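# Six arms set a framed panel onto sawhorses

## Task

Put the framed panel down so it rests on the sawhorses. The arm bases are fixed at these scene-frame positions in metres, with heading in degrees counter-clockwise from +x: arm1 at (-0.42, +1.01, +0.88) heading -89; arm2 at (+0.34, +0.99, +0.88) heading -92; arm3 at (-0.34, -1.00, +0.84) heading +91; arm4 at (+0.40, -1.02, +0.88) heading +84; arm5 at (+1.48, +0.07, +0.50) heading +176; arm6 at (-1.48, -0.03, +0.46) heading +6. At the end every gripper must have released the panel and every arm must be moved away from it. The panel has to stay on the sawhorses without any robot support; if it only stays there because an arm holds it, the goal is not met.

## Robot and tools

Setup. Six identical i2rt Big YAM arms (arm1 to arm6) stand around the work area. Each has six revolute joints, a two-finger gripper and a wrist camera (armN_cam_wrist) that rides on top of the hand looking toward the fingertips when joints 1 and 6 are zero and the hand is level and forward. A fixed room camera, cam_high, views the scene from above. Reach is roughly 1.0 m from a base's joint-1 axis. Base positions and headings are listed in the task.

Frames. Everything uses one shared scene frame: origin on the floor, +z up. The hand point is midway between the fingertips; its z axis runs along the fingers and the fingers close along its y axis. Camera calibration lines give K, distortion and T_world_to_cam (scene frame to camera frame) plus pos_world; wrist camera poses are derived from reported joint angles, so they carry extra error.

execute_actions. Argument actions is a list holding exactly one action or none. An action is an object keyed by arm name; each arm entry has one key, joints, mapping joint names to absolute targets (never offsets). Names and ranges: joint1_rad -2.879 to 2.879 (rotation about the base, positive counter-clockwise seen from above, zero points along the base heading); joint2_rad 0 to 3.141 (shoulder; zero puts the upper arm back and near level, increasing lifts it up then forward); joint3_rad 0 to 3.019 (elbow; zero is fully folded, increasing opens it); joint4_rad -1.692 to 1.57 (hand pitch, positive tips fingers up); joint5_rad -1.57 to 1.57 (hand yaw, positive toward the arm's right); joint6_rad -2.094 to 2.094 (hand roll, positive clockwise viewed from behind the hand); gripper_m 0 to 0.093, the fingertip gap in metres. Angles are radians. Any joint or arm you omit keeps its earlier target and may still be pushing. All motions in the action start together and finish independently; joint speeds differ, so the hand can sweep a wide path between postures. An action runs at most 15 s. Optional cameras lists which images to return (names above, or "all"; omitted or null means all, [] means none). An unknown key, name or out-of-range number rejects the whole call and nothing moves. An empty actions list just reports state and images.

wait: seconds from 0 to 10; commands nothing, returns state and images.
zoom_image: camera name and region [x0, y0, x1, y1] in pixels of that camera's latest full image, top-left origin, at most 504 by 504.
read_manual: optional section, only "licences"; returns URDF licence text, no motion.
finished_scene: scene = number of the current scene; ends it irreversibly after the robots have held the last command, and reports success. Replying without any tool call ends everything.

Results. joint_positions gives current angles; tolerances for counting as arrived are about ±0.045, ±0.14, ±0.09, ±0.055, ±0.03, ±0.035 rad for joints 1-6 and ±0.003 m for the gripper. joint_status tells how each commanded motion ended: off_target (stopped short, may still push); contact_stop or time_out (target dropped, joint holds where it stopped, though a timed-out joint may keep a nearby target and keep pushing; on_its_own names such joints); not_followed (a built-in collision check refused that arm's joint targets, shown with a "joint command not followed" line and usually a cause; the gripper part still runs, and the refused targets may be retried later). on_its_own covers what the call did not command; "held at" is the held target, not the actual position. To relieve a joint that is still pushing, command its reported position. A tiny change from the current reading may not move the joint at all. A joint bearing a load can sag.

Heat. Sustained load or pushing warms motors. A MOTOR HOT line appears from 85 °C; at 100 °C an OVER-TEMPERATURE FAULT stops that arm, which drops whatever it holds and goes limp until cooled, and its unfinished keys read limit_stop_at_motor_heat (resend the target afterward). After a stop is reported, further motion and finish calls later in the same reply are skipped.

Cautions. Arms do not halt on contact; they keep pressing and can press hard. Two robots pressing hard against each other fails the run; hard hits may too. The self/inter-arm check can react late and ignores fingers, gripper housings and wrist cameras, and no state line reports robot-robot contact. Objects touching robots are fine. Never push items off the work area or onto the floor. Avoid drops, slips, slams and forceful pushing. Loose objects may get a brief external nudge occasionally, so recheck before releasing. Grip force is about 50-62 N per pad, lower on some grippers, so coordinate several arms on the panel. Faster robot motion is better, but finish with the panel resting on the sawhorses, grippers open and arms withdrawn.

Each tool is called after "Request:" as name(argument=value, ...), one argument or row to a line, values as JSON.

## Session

Request:
execute_actions(
  actions=[],
)

Scene clock: 0.00 s.
Motor temperatures (°C, as the motors report them): arm1=[24 23 28 23 24 24] | arm2=[23 25 27 22 23 23] | arm3=[22 25 27 22 22 25] | arm4=[23 26 26 21 22 23] | arm5=[24 24 26 23 22 23] | arm6=[24 26 26 25 24 22]
arm1.joint_positions: joint1_rad=-0.093 joint2_rad=+0.449 joint3_rad=+1.436 joint4_rad=-1.348 joint5_rad=-0.199 joint6_rad=+0.350 gripper_m=+0.095
arm1.joint_status: not commanded
arm1.hand: x=-0.3896 y=+0.8568 z=+1.4632 quat_wxyz=(-0.495, -0.659, -0.492, +0.280) (m; scene frame)
arm2.joint_positions: joint1_rad=+0.294 joint2_rad=+0.530 joint3_rad=+1.401 joint4_rad=-1.361 joint5_rad=+0.204 joint6_rad=-0.117 gripper_m=+0.094
arm2.joint_status: not commanded
arm2.hand: x=+0.3509 y=+0.7986 z=+1.4365 quat_wxyz=(-0.332, -0.521, -0.677, +0.399) (m; scene frame)
arm3.joint_positions: joint1_rad=-0.051 joint2_rad=+0.582 joint3_rad=+1.357 joint4_rad=-1.417 joint5_rad=+0.165 joint6_rad=-0.121 gripper_m=+0.095
arm3.joint_status: not commanded
arm3.hand: x=-0.3050 y=-0.7890 z=+1.3538 quat_wxyz=(-0.388, +0.633, -0.629, -0.232) (m; scene frame)
arm4.joint_positions: joint1_rad=-0.272 joint2_rad=+0.660 joint3_rad=+1.338 joint4_rad=-1.149 joint5_rad=-0.136 joint6_rad=-0.403 gripper_m=+0.094
arm4.joint_status: not commanded
arm4.hand: x=+0.4878 y=-0.7516 z=+1.4238 quat_wxyz=(-0.460, +0.632, -0.570, -0.252) (m; scene frame)
arm5.joint_positions: joint1_rad=-0.370 joint2_rad=+0.544 joint3_rad=+1.478 joint4_rad=-1.472 joint5_rad=+0.039 joint6_rad=-0.016 gripper_m=+0.095
arm5.joint_status: not commanded
arm5.hand: x=+1.3187 y=+0.1516 z=+1.0636 quat_wxyz=(-0.121, +0.851, -0.192, -0.473) (m; scene frame)
arm6.joint_positions: joint1_rad=+0.342 joint2_rad=+0.653 joint3_rad=+1.405 joint4_rad=-1.400 joint5_rad=-0.243 joint6_rad=-0.480 gripper_m=+0.095
arm6.joint_status: not commanded
arm6.hand: x=-1.2755 y=+0.1006 z=+0.9857 quat_wxyz=(-0.441, +0.442, -0.774, -0.107) (m; scene frame)
pictures: arm1_cam_wrist, arm2_cam_wrist, arm3_cam_wrist, arm4_cam_wrist, arm5_cam_wrist, arm6_cam_wrist, cam_high
camera_calibration (this result's frames):
arm1_cam_wrist: T_world_to_cam=[[-0.928552, 0.0370829, -0.369345, 0.149632], [0.227179, 0.843665, -0.486435, 0.0854509], [0.293565, -0.535587, -0.791812, 1.85696], [0, 0, 0, 1]] pos_world=[-0.42561, 0.916923, 1.56719]
arm2_cam_wrist: T_world_to_cam=[[-0.968213, -0.157926, 0.193965, 0.188163], [-0.227956, 0.876315, -0.424391, -0.00376312], [-0.102952, -0.455116, -0.88446, 1.79265], [0, 0, 0, 1]] pos_world=[0.365882, 0.848879, 1.54744]
arm3_cam_wrist: T_world_to_cam=[[0.977359, -0.0798855, 0.195929, -0.0256846], [-0.0194114, -0.955937, -0.29293, -0.360002], [0.210697, 0.282494, -0.935844, 1.67917], [0, 0, 0, 1]] pos_world=[-0.335681, -0.820548, 1.47102]
arm4_cam_wrist: T_world_to_cam=[[0.948604, -0.0601292, 0.3107, -0.954873], [0.0755261, -0.910399, -0.406778, -0.136179], [0.30732, 0.409338, -0.859068, 1.50673], [0, 0, 0, 1]] pos_world=[0.453033, -0.798155, 1.53567]
arm5_cam_wrist: T_world_to_cam=[[0.446925, 0.894347, 0.0200554, -0.747641], [0.828035, -0.405095, -0.387629, -0.613578], [-0.33855, 0.189848, -0.921597, 1.52129], [0, 0, 0, 1]] pos_world=[1.35724, 0.13128, 1.17917]
arm6_cam_wrist: T_world_to_cam=[[0.769849, -0.595038, 0.230787, 0.813759], [-0.534013, -0.798585, -0.277655, -0.323632], [0.349518, 0.0905094, -0.932548, 1.47895], [0, 0, 0, 1]] pos_world=[-1.31622, 0.0919106, 1.10153]
Images, in order (width x height): arm1_cam_wrist 504x504, arm2_cam_wrist 504x504, arm3_cam_wrist 504x504, arm4_cam_wrist 504x504, arm5_cam_wrist 504x504, arm6_cam_wrist 504x504, cam_high 896x504.

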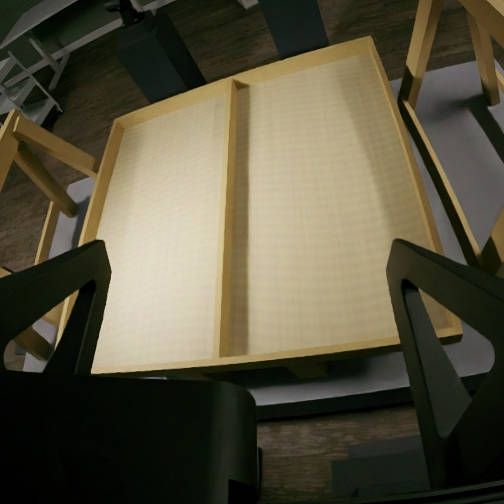

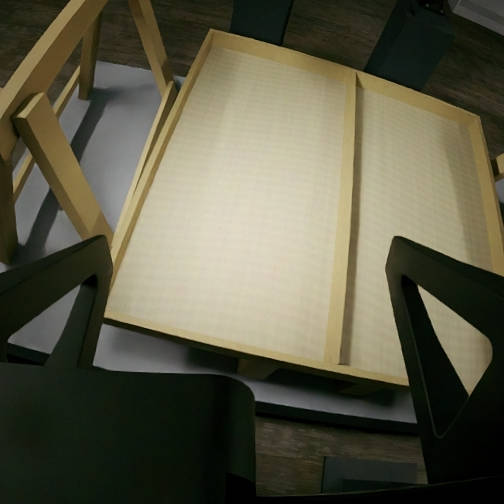

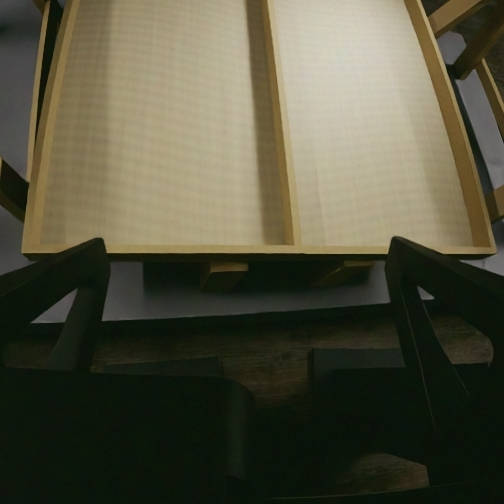

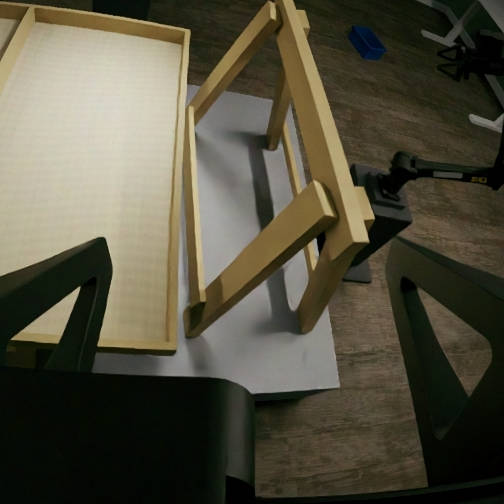

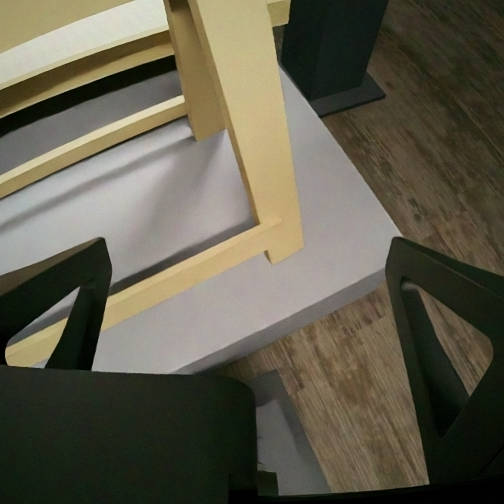

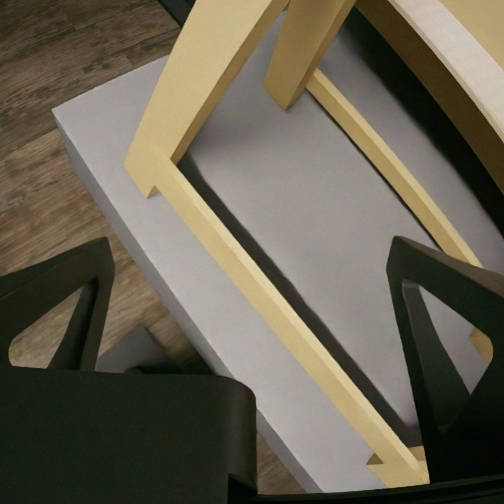

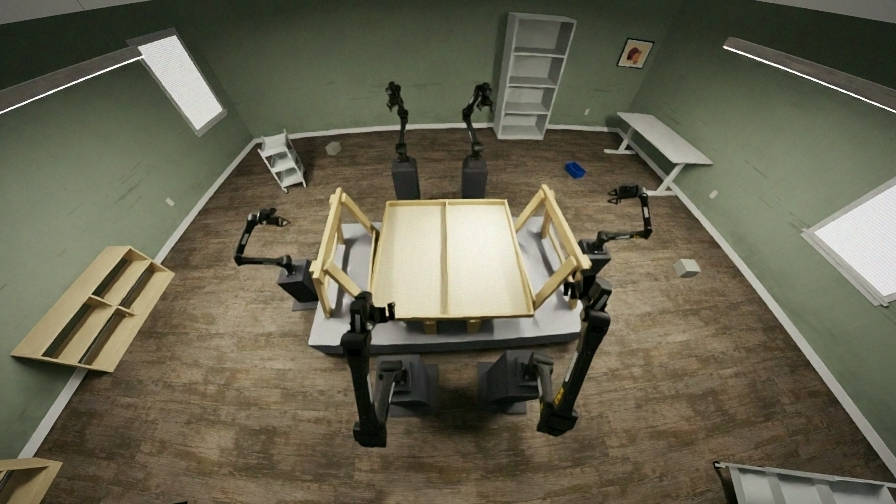

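Request:
execute_actions(
  actions=[
    {"arm1":{"joints":{"joint1_rad":-0.017,"joint2_rad":2.09,"joint3_rad":0.885,"joint4_rad":-0.365,"joint5_rad":0,"joint6_rad":1.57}},"arm2":{"joints":{"joint1_rad":0.035,"joint2_rad":2.09,"joint3_rad":0.86,"joint4_rad":-0.34,"joint5_rad":0,"joint6_rad":-1.57}},"arm3":{"joints":{"joint1_rad":-0.017,"joint2_rad":2.01,"joint3_rad":0.925,"joint4_rad":-0.485,"joint5_rad":0,"joint6_rad":-1.57}},"arm4":{"joints":{"joint1_rad":0.105,"joint2_rad":2.1,"joint3_rad":0.9,"joint4_rad":-0.37,"joint5_rad":0,"joint6_rad":1.57}},"arm5":{"joints":{"joint1_rad":0.27,"joint2_rad":1.0,"joint3_rad":0.582,"joint4_rad":-0.9,"joint5_rad":0,"joint6_rad":0.2}},"arm6":{"joints":{"joint1_rad":0.06,"joint2_rad":1.0,"joint3_rad":0.582,"joint4_rad":-0.9,"joint5_rad":0,"joint6_rad":0.16}}},
  ],
)

Scene clock: 18.00 s.
Motor temperatures (°C, as the motors report them): arm1=[24 23 30 23 24 24] | arm2=[23 26 29 22 23 23] | arm3=[22 25 30 22 22 25] | arm4=[23 26 29 21 22 23] | arm5=[24 24 28 23 22 23] | arm6=[24 26 30 25 24 22]
arm1.joint_positions: joint1_rad=-0.021 joint2_rad=+2.082 joint3_rad=+0.881 joint4_rad=-0.373 joint5_rad=-0.004 joint6_rad=+1.556 gripper_m=+0.095
arm1.joint_status: all done
arm1.hand: x=-0.4224 y=+0.6071 z=+0.6989 quat_wxyz=(+0.004, -1.000, -0.003, +0.003) (m; scene frame)
arm2.joint_positions: joint1_rad=+0.039 joint2_rad=+2.089 joint3_rad=+0.864 joint4_rad=-0.355 joint5_rad=+0.004 joint6_rad=-1.560 gripper_m=+0.094
arm2.joint_status: all done
arm2.hand: x=+0.3412 y=+0.5945 z=+0.6984 quat_wxyz=(+0.000, +0.001, -1.000, -0.004) (m; scene frame)
arm3.joint_positions: joint1_rad=-0.027 joint2_rad=+2.010 joint3_rad=+0.926 joint4_rad=-0.502 joint5_rad=+0.002 joint6_rad=-1.557 gripper_m=+0.095
arm3.joint_status: all done
arm3.hand: x=-0.3329 y=-0.5812 z=+0.6971 quat_wxyz=(+0.009, +1.000, -0.012, +0.003) (m; scene frame)
arm4.joint_positions: joint1_rad=+0.108 joint2_rad=+2.099 joint3_rad=+0.901 joint4_rad=-0.380 joint5_rad=-0.001 joint6_rad=+1.559 gripper_m=+0.094
arm4.joint_status: all done
arm4.hand: x=+0.4069 y=-0.6117 z=+0.7002 quat_wxyz=(+0.000, +0.004, -1.000, +0.004) (m; scene frame)
arm5.joint_positions: joint1_rad=+0.264 joint2_rad=+1.006 joint3_rad=+0.588 joint4_rad=-0.918 joint5_rad=-0.001 joint6_rad=+0.190 gripper_m=+0.095
arm5.joint_status: all done
arm5.hand: x=+1.1971 y=+0.0103 z=+0.5915 quat_wxyz=(+0.030, +0.993, +0.005, -0.111) (m; scene frame)
arm6.joint_positions: joint1_rad=+0.061 joint2_rad=+1.003 joint3_rad=+0.592 joint4_rad=-0.913 joint5_rad=-0.003 joint6_rad=+0.152 gripper_m=+0.095
arm6.joint_status: all done
arm6.hand: x=-1.1919 y=+0.0136 z=+0.5492 quat_wxyz=(-0.116, +0.005, -0.993, -0.025) (m; scene frame)
pictures: arm1_cam_wrist, arm2_cam_wrist, arm3_cam_wrist, arm4_cam_wrist, arm5_cam_wrist, arm6_cam_wrist, cam_high
camera_calibration (this result's frames):
arm1_cam_wrist: T_world_to_cam=[[-0.00882621, 0.999712, 0.0223215, -0.623511], [0.815255, -0.00573184, 0.579073, -0.0488324], [0.579034, 0.0233088, -0.81497, 0.925022], [0, 0, 0, 1]] pos_world=[-0.501312, 0.60149, 0.79606]
arm2_cam_wrist: T_world_to_cam=[[0.0104837, -0.999595, -0.0264413, 0.610067], [-0.80657, -0.024083, 0.590647, -0.116525], [-0.591045, 0.0151346, -0.806496, 0.878479], [0, 0, 0, 1]] pos_world=[0.41884, 0.593719, 0.793446]
arm3_cam_wrist: T_world_to_cam=[[0.0197537, 0.999399, -0.0284811, 0.611782], [0.811559, 0.000609726, 0.584271, -0.133184], [0.583937, -0.0346556, -0.811059, 0.864662], [0, 0, 0, 1]] pos_world=[-0.408906, -0.581368, 0.796531]
arm4_cam_wrist: T_world_to_cam=[[0.0293047, -0.999549, 0.00661945, -0.632531], [-0.804469, -0.0196538, 0.593669, -0.0946175], [-0.593271, -0.0227224, -0.804682, 0.91671], [0, 0, 0, 1]] pos_world=[0.486277, -0.613275, 0.798018]
arm5_cam_wrist: T_world_to_cam=[[-0.0101587, 0.998278, -0.0577722, 0.0346447], [0.920985, 0.0318435, 0.388295, -1.32789], [0.389467, -0.0492628, -0.919722, 0.201741], [0, 0, 0, 1]] pos_world=[1.14475, 0.0176381, 0.703163]
arm6_cam_wrist: T_world_to_cam=[[0.0105276, -0.999254, -0.0371589, 0.0460238], [-0.919223, -0.0242983, 0.392987, -1.30761], [-0.393597, 0.0300201, -0.918793, 0.158069], [0, 0, 0, 1]] pos_world=[-1.14025, 0.00947146, 0.660817]
Images, in order (width x height): arm1_cam_wrist 504x504, arm2_cam_wrist 504x504, arm3_cam_wrist 504x504, arm4_cam_wrist 504x504, arm5_cam_wrist 504x504, arm6_cam_wrist 504x504, cam_high 896x504.

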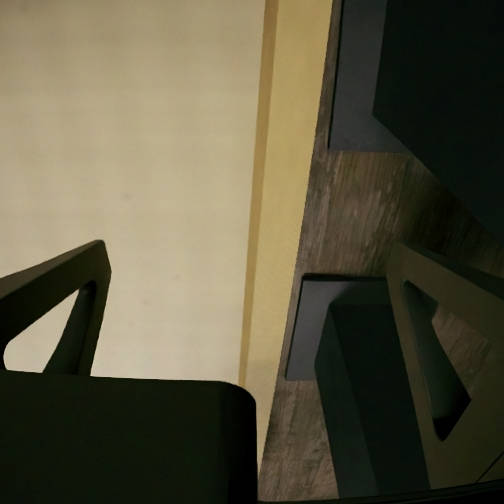

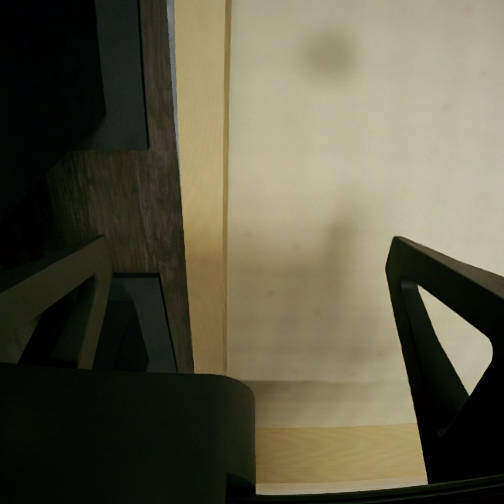

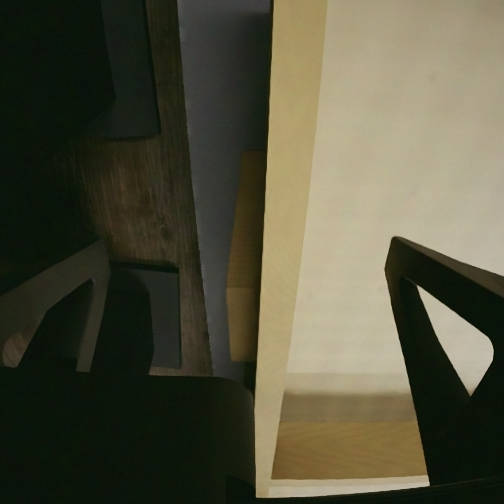

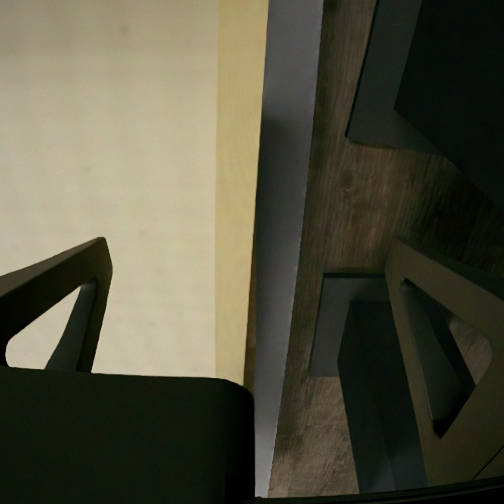

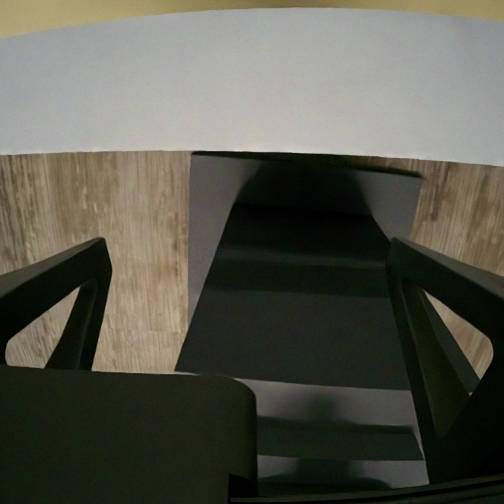

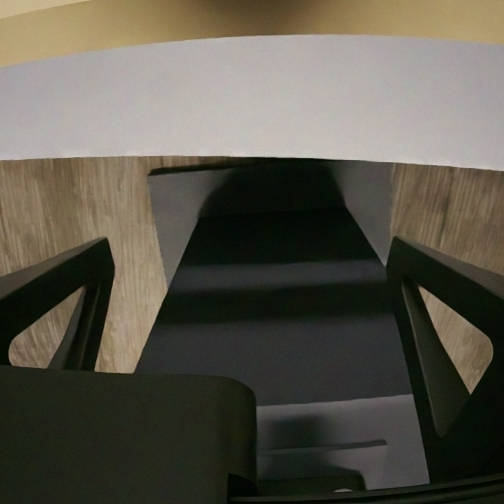

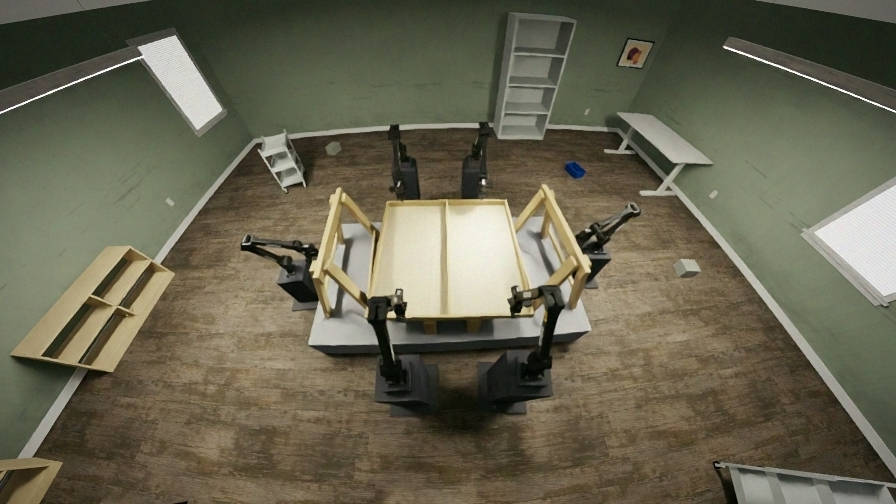

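Request:
execute_actions(
  actions=[
    {"arm1":{"joints":{"joint2_rad":2.34,"joint3_rad":0.925,"joint4_rad":-0.145}},"arm2":{"joints":{"joint2_rad":2.372,"joint3_rad":0.9,"joint4_rad":-0.085}},"arm3":{"joints":{"joint2_rad":2.271,"joint3_rad":1.015,"joint4_rad":-0.305}},"arm4":{"joints":{"joint2_rad":2.415,"joint3_rad":1.03,"joint4_rad":-0.184}},"arm5":{"joints":{"joint2_rad":1.66,"joint3_rad":0.26,"joint4_rad":0.27}},"arm6":{"joints":{"joint2_rad":1.4,"joint3_rad":0.27,"joint4_rad":0.03}}},
  ],
  cameras=[],
)

Request:
execute_actions(
  actions=[
    {"arm1":{"joints":{"gripper_m":0}},"arm2":{"joints":{"gripper_m":0}},"arm3":{"joints":{"gripper_m":0}},"arm4":{"joints":{"gripper_m":0}}},
  ],
)

Scene clock: 30.43 s.
Motor temperatures (°C, as the motors report them): arm1=[24 24 29 23 24 24] | arm2=[23 26 28 22 23 23] | arm3=[22 26 29 22 22 25] | arm4=[23 27 28 21 22 23] | arm5=[24 24 28 23 22 23] | arm6=[24 26 29 25 24 22]
arm1.joint_positions: joint1_rad=-0.020 joint2_rad=+2.219 joint3_rad=+0.929 joint4_rad=-0.194 joint5_rad=-0.002 joint6_rad=+1.558 gripper_m=+0.095
arm1.joint_status: all done
arm1.hand: x=-0.4231 y=+0.5794 z=+0.6526 quat_wxyz=(-0.041, -0.999, -0.002, +0.004) (m; scene frame)
arm2.joint_positions: joint1_rad=+0.039 joint2_rad=+2.383 joint3_rad=+0.896 joint4_rad=-0.100 joint5_rad=+0.004 joint6_rad=-1.560 gripper_m=+0.094
arm2.joint_status: all done
arm2.hand: x=+0.3412 y=+0.6186 z=+0.5931 quat_wxyz=(+0.001, +0.001, -1.000, -0.008) (m; scene frame)
arm3.joint_positions: joint1_rad=-0.027 joint2_rad=+2.274 joint3_rad=+1.012 joint4_rad=-0.321 joint5_rad=+0.002 joint6_rad=-1.558 gripper_m=+0.095
arm3.joint_status: all done
arm3.hand: x=-0.3323 y=-0.5689 z=+0.6018 quat_wxyz=(+0.007, +1.000, -0.011, +0.003) (m; scene frame)
arm4.joint_positions: joint1_rad=+0.108 joint2_rad=+2.288 joint3_rad=+1.034 joint4_rad=-0.212 joint5_rad=+0.000 joint6_rad=+1.561 gripper_m=+0.094
arm4.joint_status: all done
arm4.hand: x=+0.4074 y=-0.5534 z=+0.6424 quat_wxyz=(-0.001, +0.003, -0.999, -0.052) (m; scene frame)
arm5.joint_positions: joint1_rad=+0.264 joint2_rad=+1.655 joint3_rad=+0.255 joint4_rad=+0.250 joint5_rad=-0.001 joint6_rad=+0.190 gripper_m=+0.095
arm5.joint_status: all done
arm5.hand: x=+1.1950 y=+0.0070 z=+0.4000 quat_wxyz=(+0.048, +0.978, +0.004, -0.201) (m; scene frame)
arm6.joint_positions: joint1_rad=+0.061 joint2_rad=+1.400 joint3_rad=+0.262 joint4_rad=+0.016 joint5_rad=-0.003 joint6_rad=+0.152 gripper_m=+0.095
arm6.joint_status: all done
arm6.hand: x=-1.1882 y=+0.0158 z=+0.4007 quat_wxyz=(-0.214, +0.004, -0.976, -0.041) (m; scene frame)
pictures: none
No camera images: the call's "cameras" was empty. Leave "cameras" out to get every camera's image.

Scene clock: 31.17 s.
Motor temperatures (°C, as the motors report them): arm1=[24 24 29 23 24 24] | arm2=[23 26 28 22 23 23] | arm3=[22 26 29 22 22 25] | arm4=[23 27 28 21 22 23] | arm5=[24 24 28 23 22 23] | arm6=[24 26 29 25 24 22]
arm1.joint_positions: joint1_rad=-0.020 joint2_rad=+2.215 joint3_rad=+0.881 joint4_rad=-0.229 joint5_rad=+0.005 joint6_rad=+1.559 gripper_m=+0.001
arm1.joint_status: all done
arm1.hand: x=-0.4241 y=+0.6166 z=+0.6484 quat_wxyz=(-0.001, -1.000, -0.002, +0.008) (m; scene frame)
arm2.joint_positions: joint1_rad=+0.039 joint2_rad=+2.383 joint3_rad=+0.898 joint4_rad=-0.096 joint5_rad=+0.004 joint6_rad=-1.551 gripper_m=+0.018
arm2.joint_status: gripper_m off_target (ended at +0.018, target +0.000)
arm2.hand: x=+0.3410 y=+0.6162 z=+0.5931 quat_wxyz=(+0.001, -0.004, -1.000, -0.005) (m; scene frame)
arm3.joint_positions: joint1_rad=-0.027 joint2_rad=+2.274 joint3_rad=+1.014 joint4_rad=-0.313 joint5_rad=+0.003 joint6_rad=-1.554 gripper_m=+0.019
arm3.joint_status: gripper_m off_target (ended at +0.019, target +0.000)
arm3.hand: x=-0.3322 y=-0.5658 z=+0.6020 quat_wxyz=(+0.002, +1.000, -0.014, +0.004) (m; scene frame)
arm4.joint_positions: joint1_rad=+0.108 joint2_rad=+2.285 joint3_rad=+0.986 joint4_rad=-0.262 joint5_rad=+0.006 joint6_rad=+1.561 gripper_m=+0.000
arm4.joint_status: all done
arm4.hand: x=+0.4082 y=-0.5941 z=+0.6367 quat_wxyz=(-0.003, +0.003, -1.000, -0.004) (m; scene frame)
arm5.joint_positions: joint1_rad=+0.264 joint2_rad=+1.655 joint3_rad=+0.255 joint4_rad=+0.250 joint5_rad=-0.001 joint6_rad=+0.190 gripper_m=+0.095
arm5.joint_status: not commanded
arm5.hand: x=+1.1950 y=+0.0070 z=+0.4000 quat_wxyz=(+0.048, +0.978, +0.004, -0.201) (m; scene frame)
arm6.joint_positions: joint1_rad=+0.061 joint2_rad=+1.400 joint3_rad=+0.262 joint4_rad=+0.016 joint5_rad=-0.003 joint6_rad=+0.152 gripper_m=+0.095
arm6.joint_status: not commanded
arm6.hand: x=-1.1882 y=+0.0158 z=+0.4007 quat_wxyz=(-0.214, +0.004, -0.976, -0.041) (m; scene frame)
pictures: arm1_cam_wrist, arm2_cam_wrist, arm3_cam_wrist, arm4_cam_wrist, arm5_cam_wrist, arm6_cam_wrist, cam_high
camera_calibration (this result's frames):
arm1_cam_wrist: T_world_to_cam=[[-0.00537111, 0.999903, 0.0128805, -0.62441], [0.820124, -0.00296528, 0.572178, -0.0133277], [0.57216, 0.0136369, -0.820028, 0.891043], [0, 0, 0, 1]] pos_world=[-0.502243, 0.612159, 0.746349]
arm2_cam_wrist: T_world_to_cam=[[0.000950765, -0.99963, -0.0271982, 0.632705], [-0.806714, -0.0168393, 0.590702, -0.0584889], [-0.590942, 0.0213796, -0.806431, 0.789216], [0, 0, 0, 1]] pos_world=[0.418596, 0.614613, 0.688207]
arm3_cam_wrist: T_world_to_cam=[[0.0231344, 0.999618, -0.0151052, 0.586864], [0.811219, -0.00993941, 0.584658, -0.0844845], [0.584285, -0.0257793, -0.811139, 0.792906], [0, 0, 0, 1]] pos_world=[-0.408324, -0.567039, 0.701416]
arm4_cam_wrist: T_world_to_cam=[[0.0270436, -0.999577, -0.0106918, -0.60259], [-0.808846, -0.0281658, 0.587346, -0.0547499], [-0.587398, -0.00723594, -0.809266, 0.876585], [0, 0, 0, 1]] pos_world=[0.486916, -0.597534, 0.735104]
arm5_cam_wrist: T_world_to_cam=[[-0.0206881, 0.995521, -0.0922521, 0.0532989], [0.975958, 0.0401337, 0.214231, -1.24763], [0.216974, -0.0856022, -0.972417, 0.25375], [0, 0, 0, 1]] pos_world=[1.16368, 0.0187334, 0.518949]
arm6_cam_wrist: T_world_to_cam=[[0.0187657, -0.997587, -0.0668505, 0.0643129], [-0.978694, -0.0320013, 0.202813, -1.24016], [-0.204463, 0.0616203, -0.976933, 0.270483], [0, 0, 0, 1]] pos_world=[-1.15964, 0.00780367, 0.520064]
Images, in order (width x height): arm1_cam_wrist 504x504, arm2_cam_wrist 504x504, arm3_cam_wrist 504x504, arm4_cam_wrist 504x504, arm5_cam_wrist 504x504, arm6_cam_wrist 504x504, cam_high 896x504.

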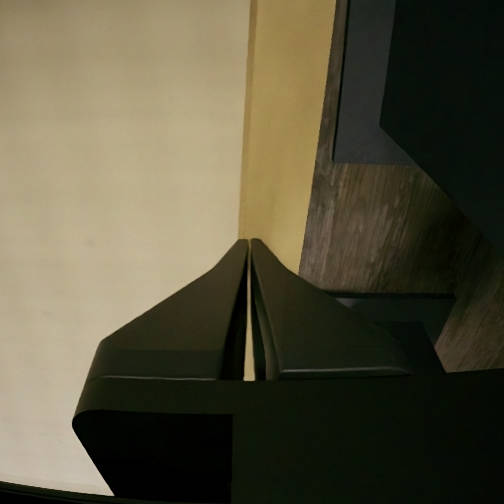

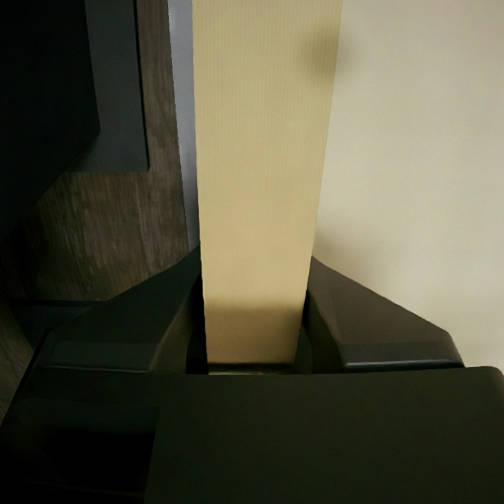

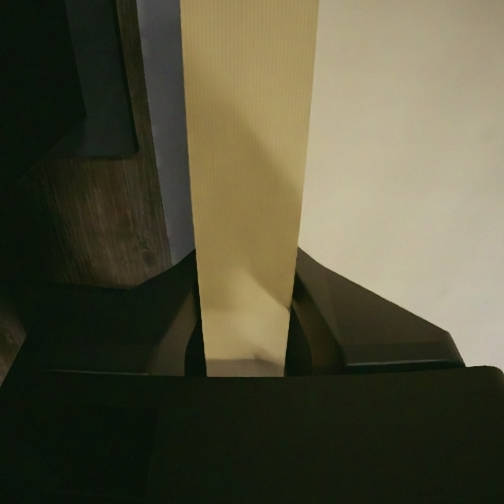

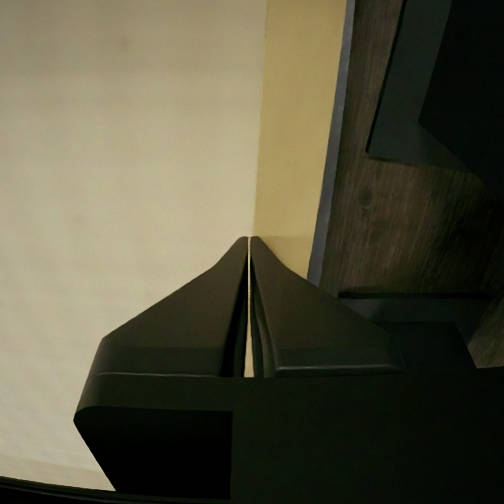

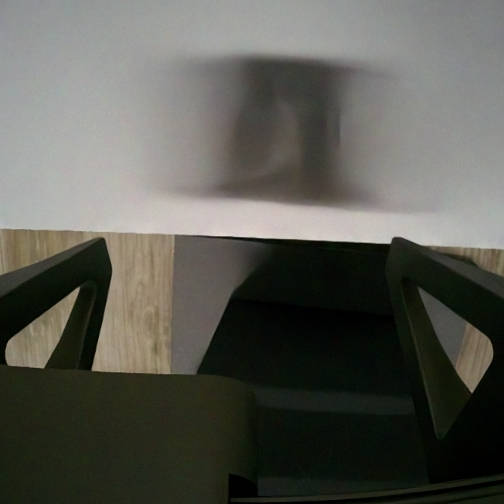

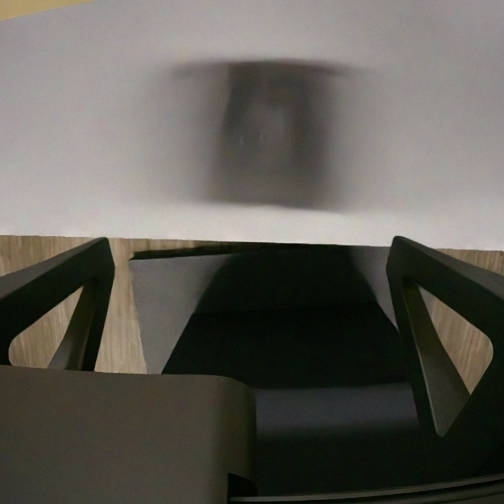

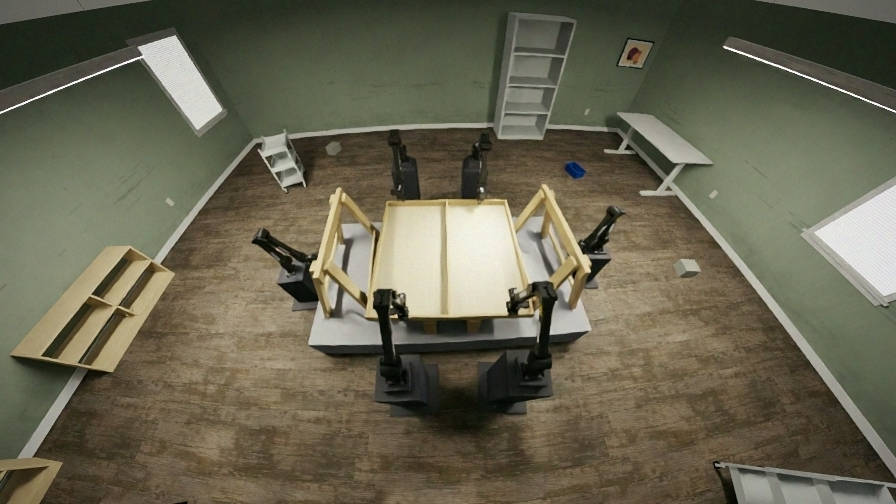

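Arms 1 and 4 landed on top of the rim, so I'm redoing their grasps.

Request:
execute_actions(
  actions=[
    {"arm1":{"joints":{"joint2_rad":2.17,"joint3_rad":0.85,"joint4_rad":-0.29,"gripper_m":0.093}},"arm4":{"joints":{"joint2_rad":2.24,"joint3_rad":0.945,"joint4_rad":-0.33,"gripper_m":0.093}},"arm5":{"joints":{"joint2_rad":1.76,"joint3_rad":0.5,"joint4_rad":0.08}},"arm6":{"joints":{"joint2_rad":1.59,"joint3_rad":0.5,"joint4_rad":-0.09}}},
  ],
  cameras=["arm1_cam_wrist","arm4_cam_wrist"],
)

Request:
execute_actions(
  actions=[
    {"arm1":{"joints":{"joint2_rad":2.245,"joint3_rad":0.88,"joint4_rad":-0.22}},"arm4":{"joints":{"joint2_rad":2.315,"joint3_rad":0.98,"joint4_rad":-0.26}}},
  ],
  cameras=[],
)

Request:
execute_actions(
  actions=[
    {"arm1":{"joints":{"joint2_rad":2.35,"joint3_rad":0.915,"joint4_rad":-0.15}},"arm4":{"joints":{"joint2_rad":2.42,"joint3_rad":1.025,"joint4_rad":-0.19}}},
  ],
  cameras=["arm1_cam_wrist","arm4_cam_wrist"],
)

Scene clock: 42.83 s.
Motor temperatures (°C, as the motors report them): arm1=[24 24 29 23 24 24] | arm2=[23 27 27 22 23 23] | arm3=[22 27 28 22 22 25] | arm4=[23 27 28 21 22 23] | arm5=[24 24 27 23 22 23] | arm6=[24 27 28 25 24 22]
arm1.joint_positions: joint1_rad=-0.020 joint2_rad=+2.180 joint3_rad=+0.843 joint4_rad=-0.286 joint5_rad=+0.004 joint6_rad=+1.560 gripper_m=+0.093
arm1.joint_status: all done
arm1.hand: x=-0.4236 y=+0.6413 z=+0.6585 quat_wxyz=(+0.029, -1.000, -0.001, +0.007) (m; scene frame)
arm2.joint_positions: joint1_rad=+0.039 joint2_rad=+2.383 joint3_rad=+0.898 joint4_rad=-0.096 joint5_rad=+0.004 joint6_rad=-1.551 gripper_m=+0.018
arm2.joint_status: not commanded
arm2.hand: x=+0.3410 y=+0.6162 z=+0.5931 quat_wxyz=(+0.001, -0.004, -1.000, -0.005) (m; scene frame)
arm3.joint_positions: joint1_rad=-0.027 joint2_rad=+2.274 joint3_rad=+1.014 joint4_rad=-0.313 joint5_rad=+0.003 joint6_rad=-1.554 gripper_m=+0.019
arm3.joint_status: not commanded
arm3.hand: x=-0.3322 y=-0.5658 z=+0.6020 quat_wxyz=(+0.002, +1.000, -0.014, +0.004) (m; scene frame)
arm4.joint_positions: joint1_rad=+0.108 joint2_rad=+2.255 joint3_rad=+0.942 joint4_rad=-0.324 joint5_rad=+0.003 joint6_rad=+1.562 gripper_m=+0.093
arm4.joint_status: all done
arm4.hand: x=+0.4076 y=-0.6257 z=+0.6448 quat_wxyz=(-0.002, +0.002, -0.999, +0.034) (m; scene frame)
arm5.joint_positions: joint1_rad=+0.264 joint2_rad=+1.764 joint3_rad=+0.494 joint4_rad=+0.093 joint5_rad=-0.001 joint6_rad=+0.190 gripper_m=+0.095
arm5.joint_status: all done
arm5.hand: x=+1.1143 y=-0.0096 z=+0.3958 quat_wxyz=(+0.045, +0.981, +0.004, -0.189) (m; scene frame)
arm6.joint_positions: joint1_rad=+0.061 joint2_rad=+1.586 joint3_rad=+0.483 joint4_rad=-0.084 joint5_rad=-0.003 joint6_rad=+0.152 gripper_m=+0.095
arm6.joint_status: all done
arm6.hand: x=-1.1207 y=+0.0270 z=+0.3923 quat_wxyz=(-0.182, +0.004, -0.983, -0.036) (m; scene frame)
pictures: arm1_cam_wrist, arm4_cam_wrist
camera_calibration (this result's frames):
arm1_cam_wrist: T_world_to_cam=[[-0.00440831, 0.997428, 0.0715378, -0.685867], [0.819176, -0.0374275, 0.572319, 0.00216102], [0.573525, 0.061125, -0.816905, 0.866758], [0, 0, 0, 1]] pos_world=[-0.501901, 0.631204, 0.755887]
arm4_cam_wrist: T_world_to_cam=[[0.0262292, -0.997488, 0.0658038, -0.681745], [-0.806881, 0.0177344, 0.590447, -0.0349831], [-0.590131, -0.0685829, -0.804389, 0.842069], [0, 0, 0, 1]] pos_world=[0.486586, -0.62166, 0.742869]
Images, in order (width x height): arm1_cam_wrist 504x504, arm4_cam_wrist 504x504.

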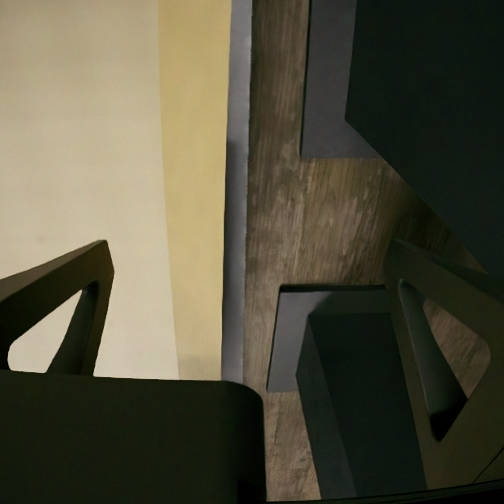

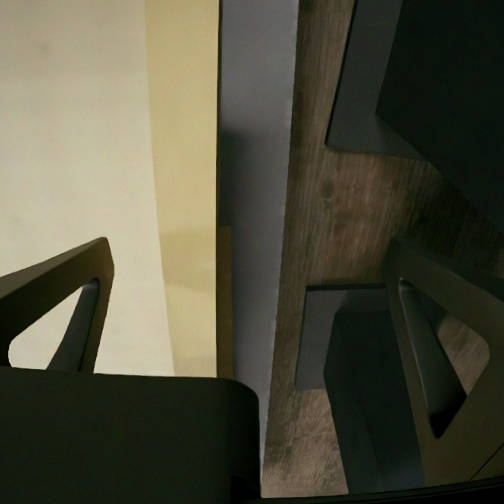

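Scene clock: 43.60 s.
Motor temperatures (°C, as the motors report them): arm1=[24 24 29 23 24 24] | arm2=[23 27 27 22 23 23] | arm3=[22 27 28 22 22 25] | arm4=[23 27 28 21 22 23] | arm5=[24 24 27 23 22 23] | arm6=[24 27 28 25 24 22]
arm1.joint_positions: joint1_rad=-0.020 joint2_rad=+2.222 joint3_rad=+0.876 joint4_rad=-0.227 joint5_rad=+0.004 joint6_rad=+1.560 gripper_m=+0.093
arm1.joint_status: all done
arm1.hand: x=-0.4239 y=+0.6211 z=+0.6456 quat_wxyz=(+0.004, -1.000, -0.001, +0.007) (m; scene frame)
arm2.joint_positions: joint1_rad=+0.039 joint2_rad=+2.383 joint3_rad=+0.898 joint4_rad=-0.096 joint5_rad=+0.004 joint6_rad=-1.551 gripper_m=+0.018
arm2.joint_status: not commanded
arm2.hand: x=+0.3410 y=+0.6162 z=+0.5931 quat_wxyz=(+0.001, -0.004, -1.000, -0.005) (m; scene frame)
arm3.joint_positions: joint1_rad=-0.027 joint2_rad=+2.274 joint3_rad=+1.014 joint4_rad=-0.313 joint5_rad=+0.003 joint6_rad=-1.554 gripper_m=+0.019
arm3.joint_status: not commanded
arm3.hand: x=-0.3322 y=-0.5658 z=+0.6020 quat_wxyz=(+0.002, +1.000, -0.014, +0.004) (m; scene frame)
arm4.joint_positions: joint1_rad=+0.108 joint2_rad=+2.298 joint3_rad=+0.965 joint4_rad=-0.270 joint5_rad=+0.003 joint6_rad=+1.562 gripper_m=+0.093
arm4.joint_status: all done
arm4.hand: x=+0.4076 y=-0.6140 z=+0.6299 quat_wxyz=(-0.002, +0.002, -1.000, +0.017) (m; scene frame)
arm5.joint_positions: joint1_rad=+0.264 joint2_rad=+1.764 joint3_rad=+0.494 joint4_rad=+0.093 joint5_rad=-0.001 joint6_rad=+0.190 gripper_m=+0.095
arm5.joint_status: not commanded
arm5.hand: x=+1.1143 y=-0.0096 z=+0.3958 quat_wxyz=(+0.045, +0.981, +0.004, -0.189) (m; scene frame)
arm6.joint_positions: joint1_rad=+0.061 joint2_rad=+1.586 joint3_rad=+0.483 joint4_rad=-0.084 joint5_rad=-0.003 joint6_rad=+0.152 gripper_m=+0.095
arm6.joint_status: not commanded
arm6.hand: x=-1.1207 y=+0.0270 z=+0.3923 quat_wxyz=(-0.182, +0.004, -0.983, -0.036) (m; scene frame)
pictures: none
No camera images: the call's "cameras" was empty. Leave "cameras" out to get every camera's image.

Scene clock: 44.53 s.
Motor temperatures (°C, as the motors report them): arm1=[24 24 29 23 24 24] | arm2=[23 27 27 22 23 23] | arm3=[22 27 28 22 22 25] | arm4=[23 27 28 21 22 23] | arm5=[24 24 27 23 22 23] | arm6=[24 27 28 25 24 22]
arm1.joint_positions: joint1_rad=-0.020 joint2_rad=+2.338 joint3_rad=+0.913 joint4_rad=-0.156 joint5_rad=+0.004 joint6_rad=+1.560 gripper_m=+0.093
arm1.joint_status: all done
arm1.hand: x=-0.4243 y=+0.6248 z=+0.6055 quat_wxyz=(+0.008, -1.000, -0.001, +0.007) (m; scene frame)
arm2.joint_positions: joint1_rad=+0.039 joint2_rad=+2.383 joint3_rad=+0.898 joint4_rad=-0.096 joint5_rad=+0.004 joint6_rad=-1.551 gripper_m=+0.018
arm2.joint_status: not commanded
arm2.hand: x=+0.3410 y=+0.6162 z=+0.5931 quat_wxyz=(+0.001, -0.004, -1.000, -0.005) (m; scene frame)
arm3.joint_positions: joint1_rad=-0.027 joint2_rad=+2.274 joint3_rad=+1.014 joint4_rad=-0.313 joint5_rad=+0.003 joint6_rad=-1.554 gripper_m=+0.019
arm3.joint_status: not commanded
arm3.hand: x=-0.3322 y=-0.5658 z=+0.6020 quat_wxyz=(+0.002, +1.000, -0.014, +0.004) (m; scene frame)
arm4.joint_positions: joint1_rad=+0.108 joint2_rad=+2.413 joint3_rad=+1.020 joint4_rad=-0.198 joint5_rad=+0.003 joint6_rad=+1.562 gripper_m=+0.093
arm4.joint_status: all done
arm4.hand: x=+0.4077 y=-0.6081 z=+0.5888 quat_wxyz=(-0.002, +0.002, -1.000, +0.010) (m; scene frame)
arm5.joint_positions: joint1_rad=+0.264 joint2_rad=+1.764 joint3_rad=+0.494 joint4_rad=+0.093 joint5_rad=-0.001 joint6_rad=+0.190 gripper_m=+0.095
arm5.joint_status: not commanded
arm5.hand: x=+1.1143 y=-0.0096 z=+0.3958 quat_wxyz=(+0.045, +0.981, +0.004, -0.189) (m; scene frame)
arm6.joint_positions: joint1_rad=+0.061 joint2_rad=+1.586 joint3_rad=+0.483 joint4_rad=-0.084 joint5_rad=-0.003 joint6_rad=+0.152 gripper_m=+0.095
arm6.joint_status: not commanded
arm6.hand: x=-1.1207 y=+0.0270 z=+0.3923 quat_wxyz=(-0.182, +0.004, -0.983, -0.036) (m; scene frame)
pictures: arm1_cam_wrist, arm4_cam_wrist
camera_calibration (this result's frames):
arm1_cam_wrist: T_world_to_cam=[[-0.00482849, 0.999538, 0.0300193, -0.642013], [0.819385, -0.0132535, 0.573091, 0.0170082], [0.573224, 0.0273645, -0.818942, 0.847004], [0, 0, 0, 1]] pos_world=[-0.502559, 0.618764, 0.703173]
arm4_cam_wrist: T_world_to_cam=[[0.0262545, -0.999476, 0.0189504, -0.634188], [-0.806995, -0.0100027, 0.590474, -0.0189765], [-0.589975, -0.0307955, -0.806834, 0.822649], [0, 0, 0, 1]] pos_world=[0.486678, -0.608712, 0.686965]
Images, in order (width x height): arm1_cam_wrist 504x504, arm4_cam_wrist 504x504.

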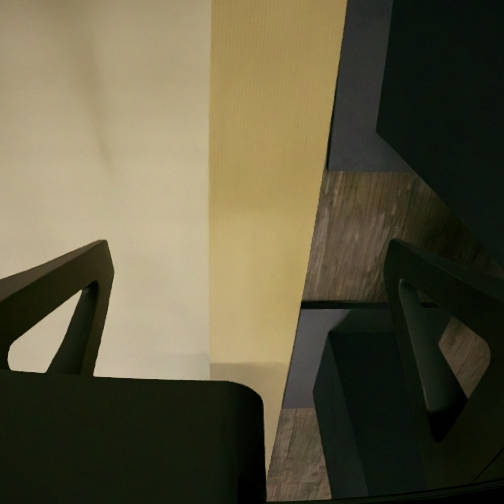

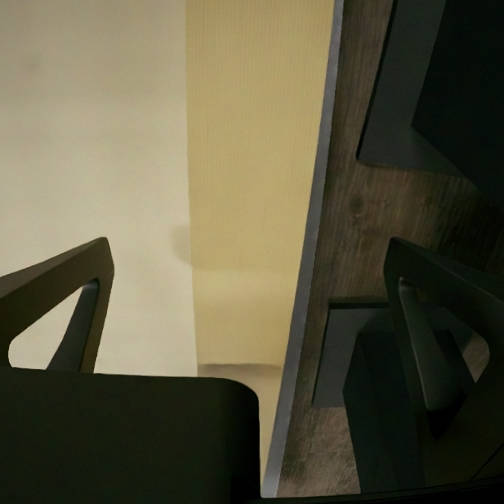

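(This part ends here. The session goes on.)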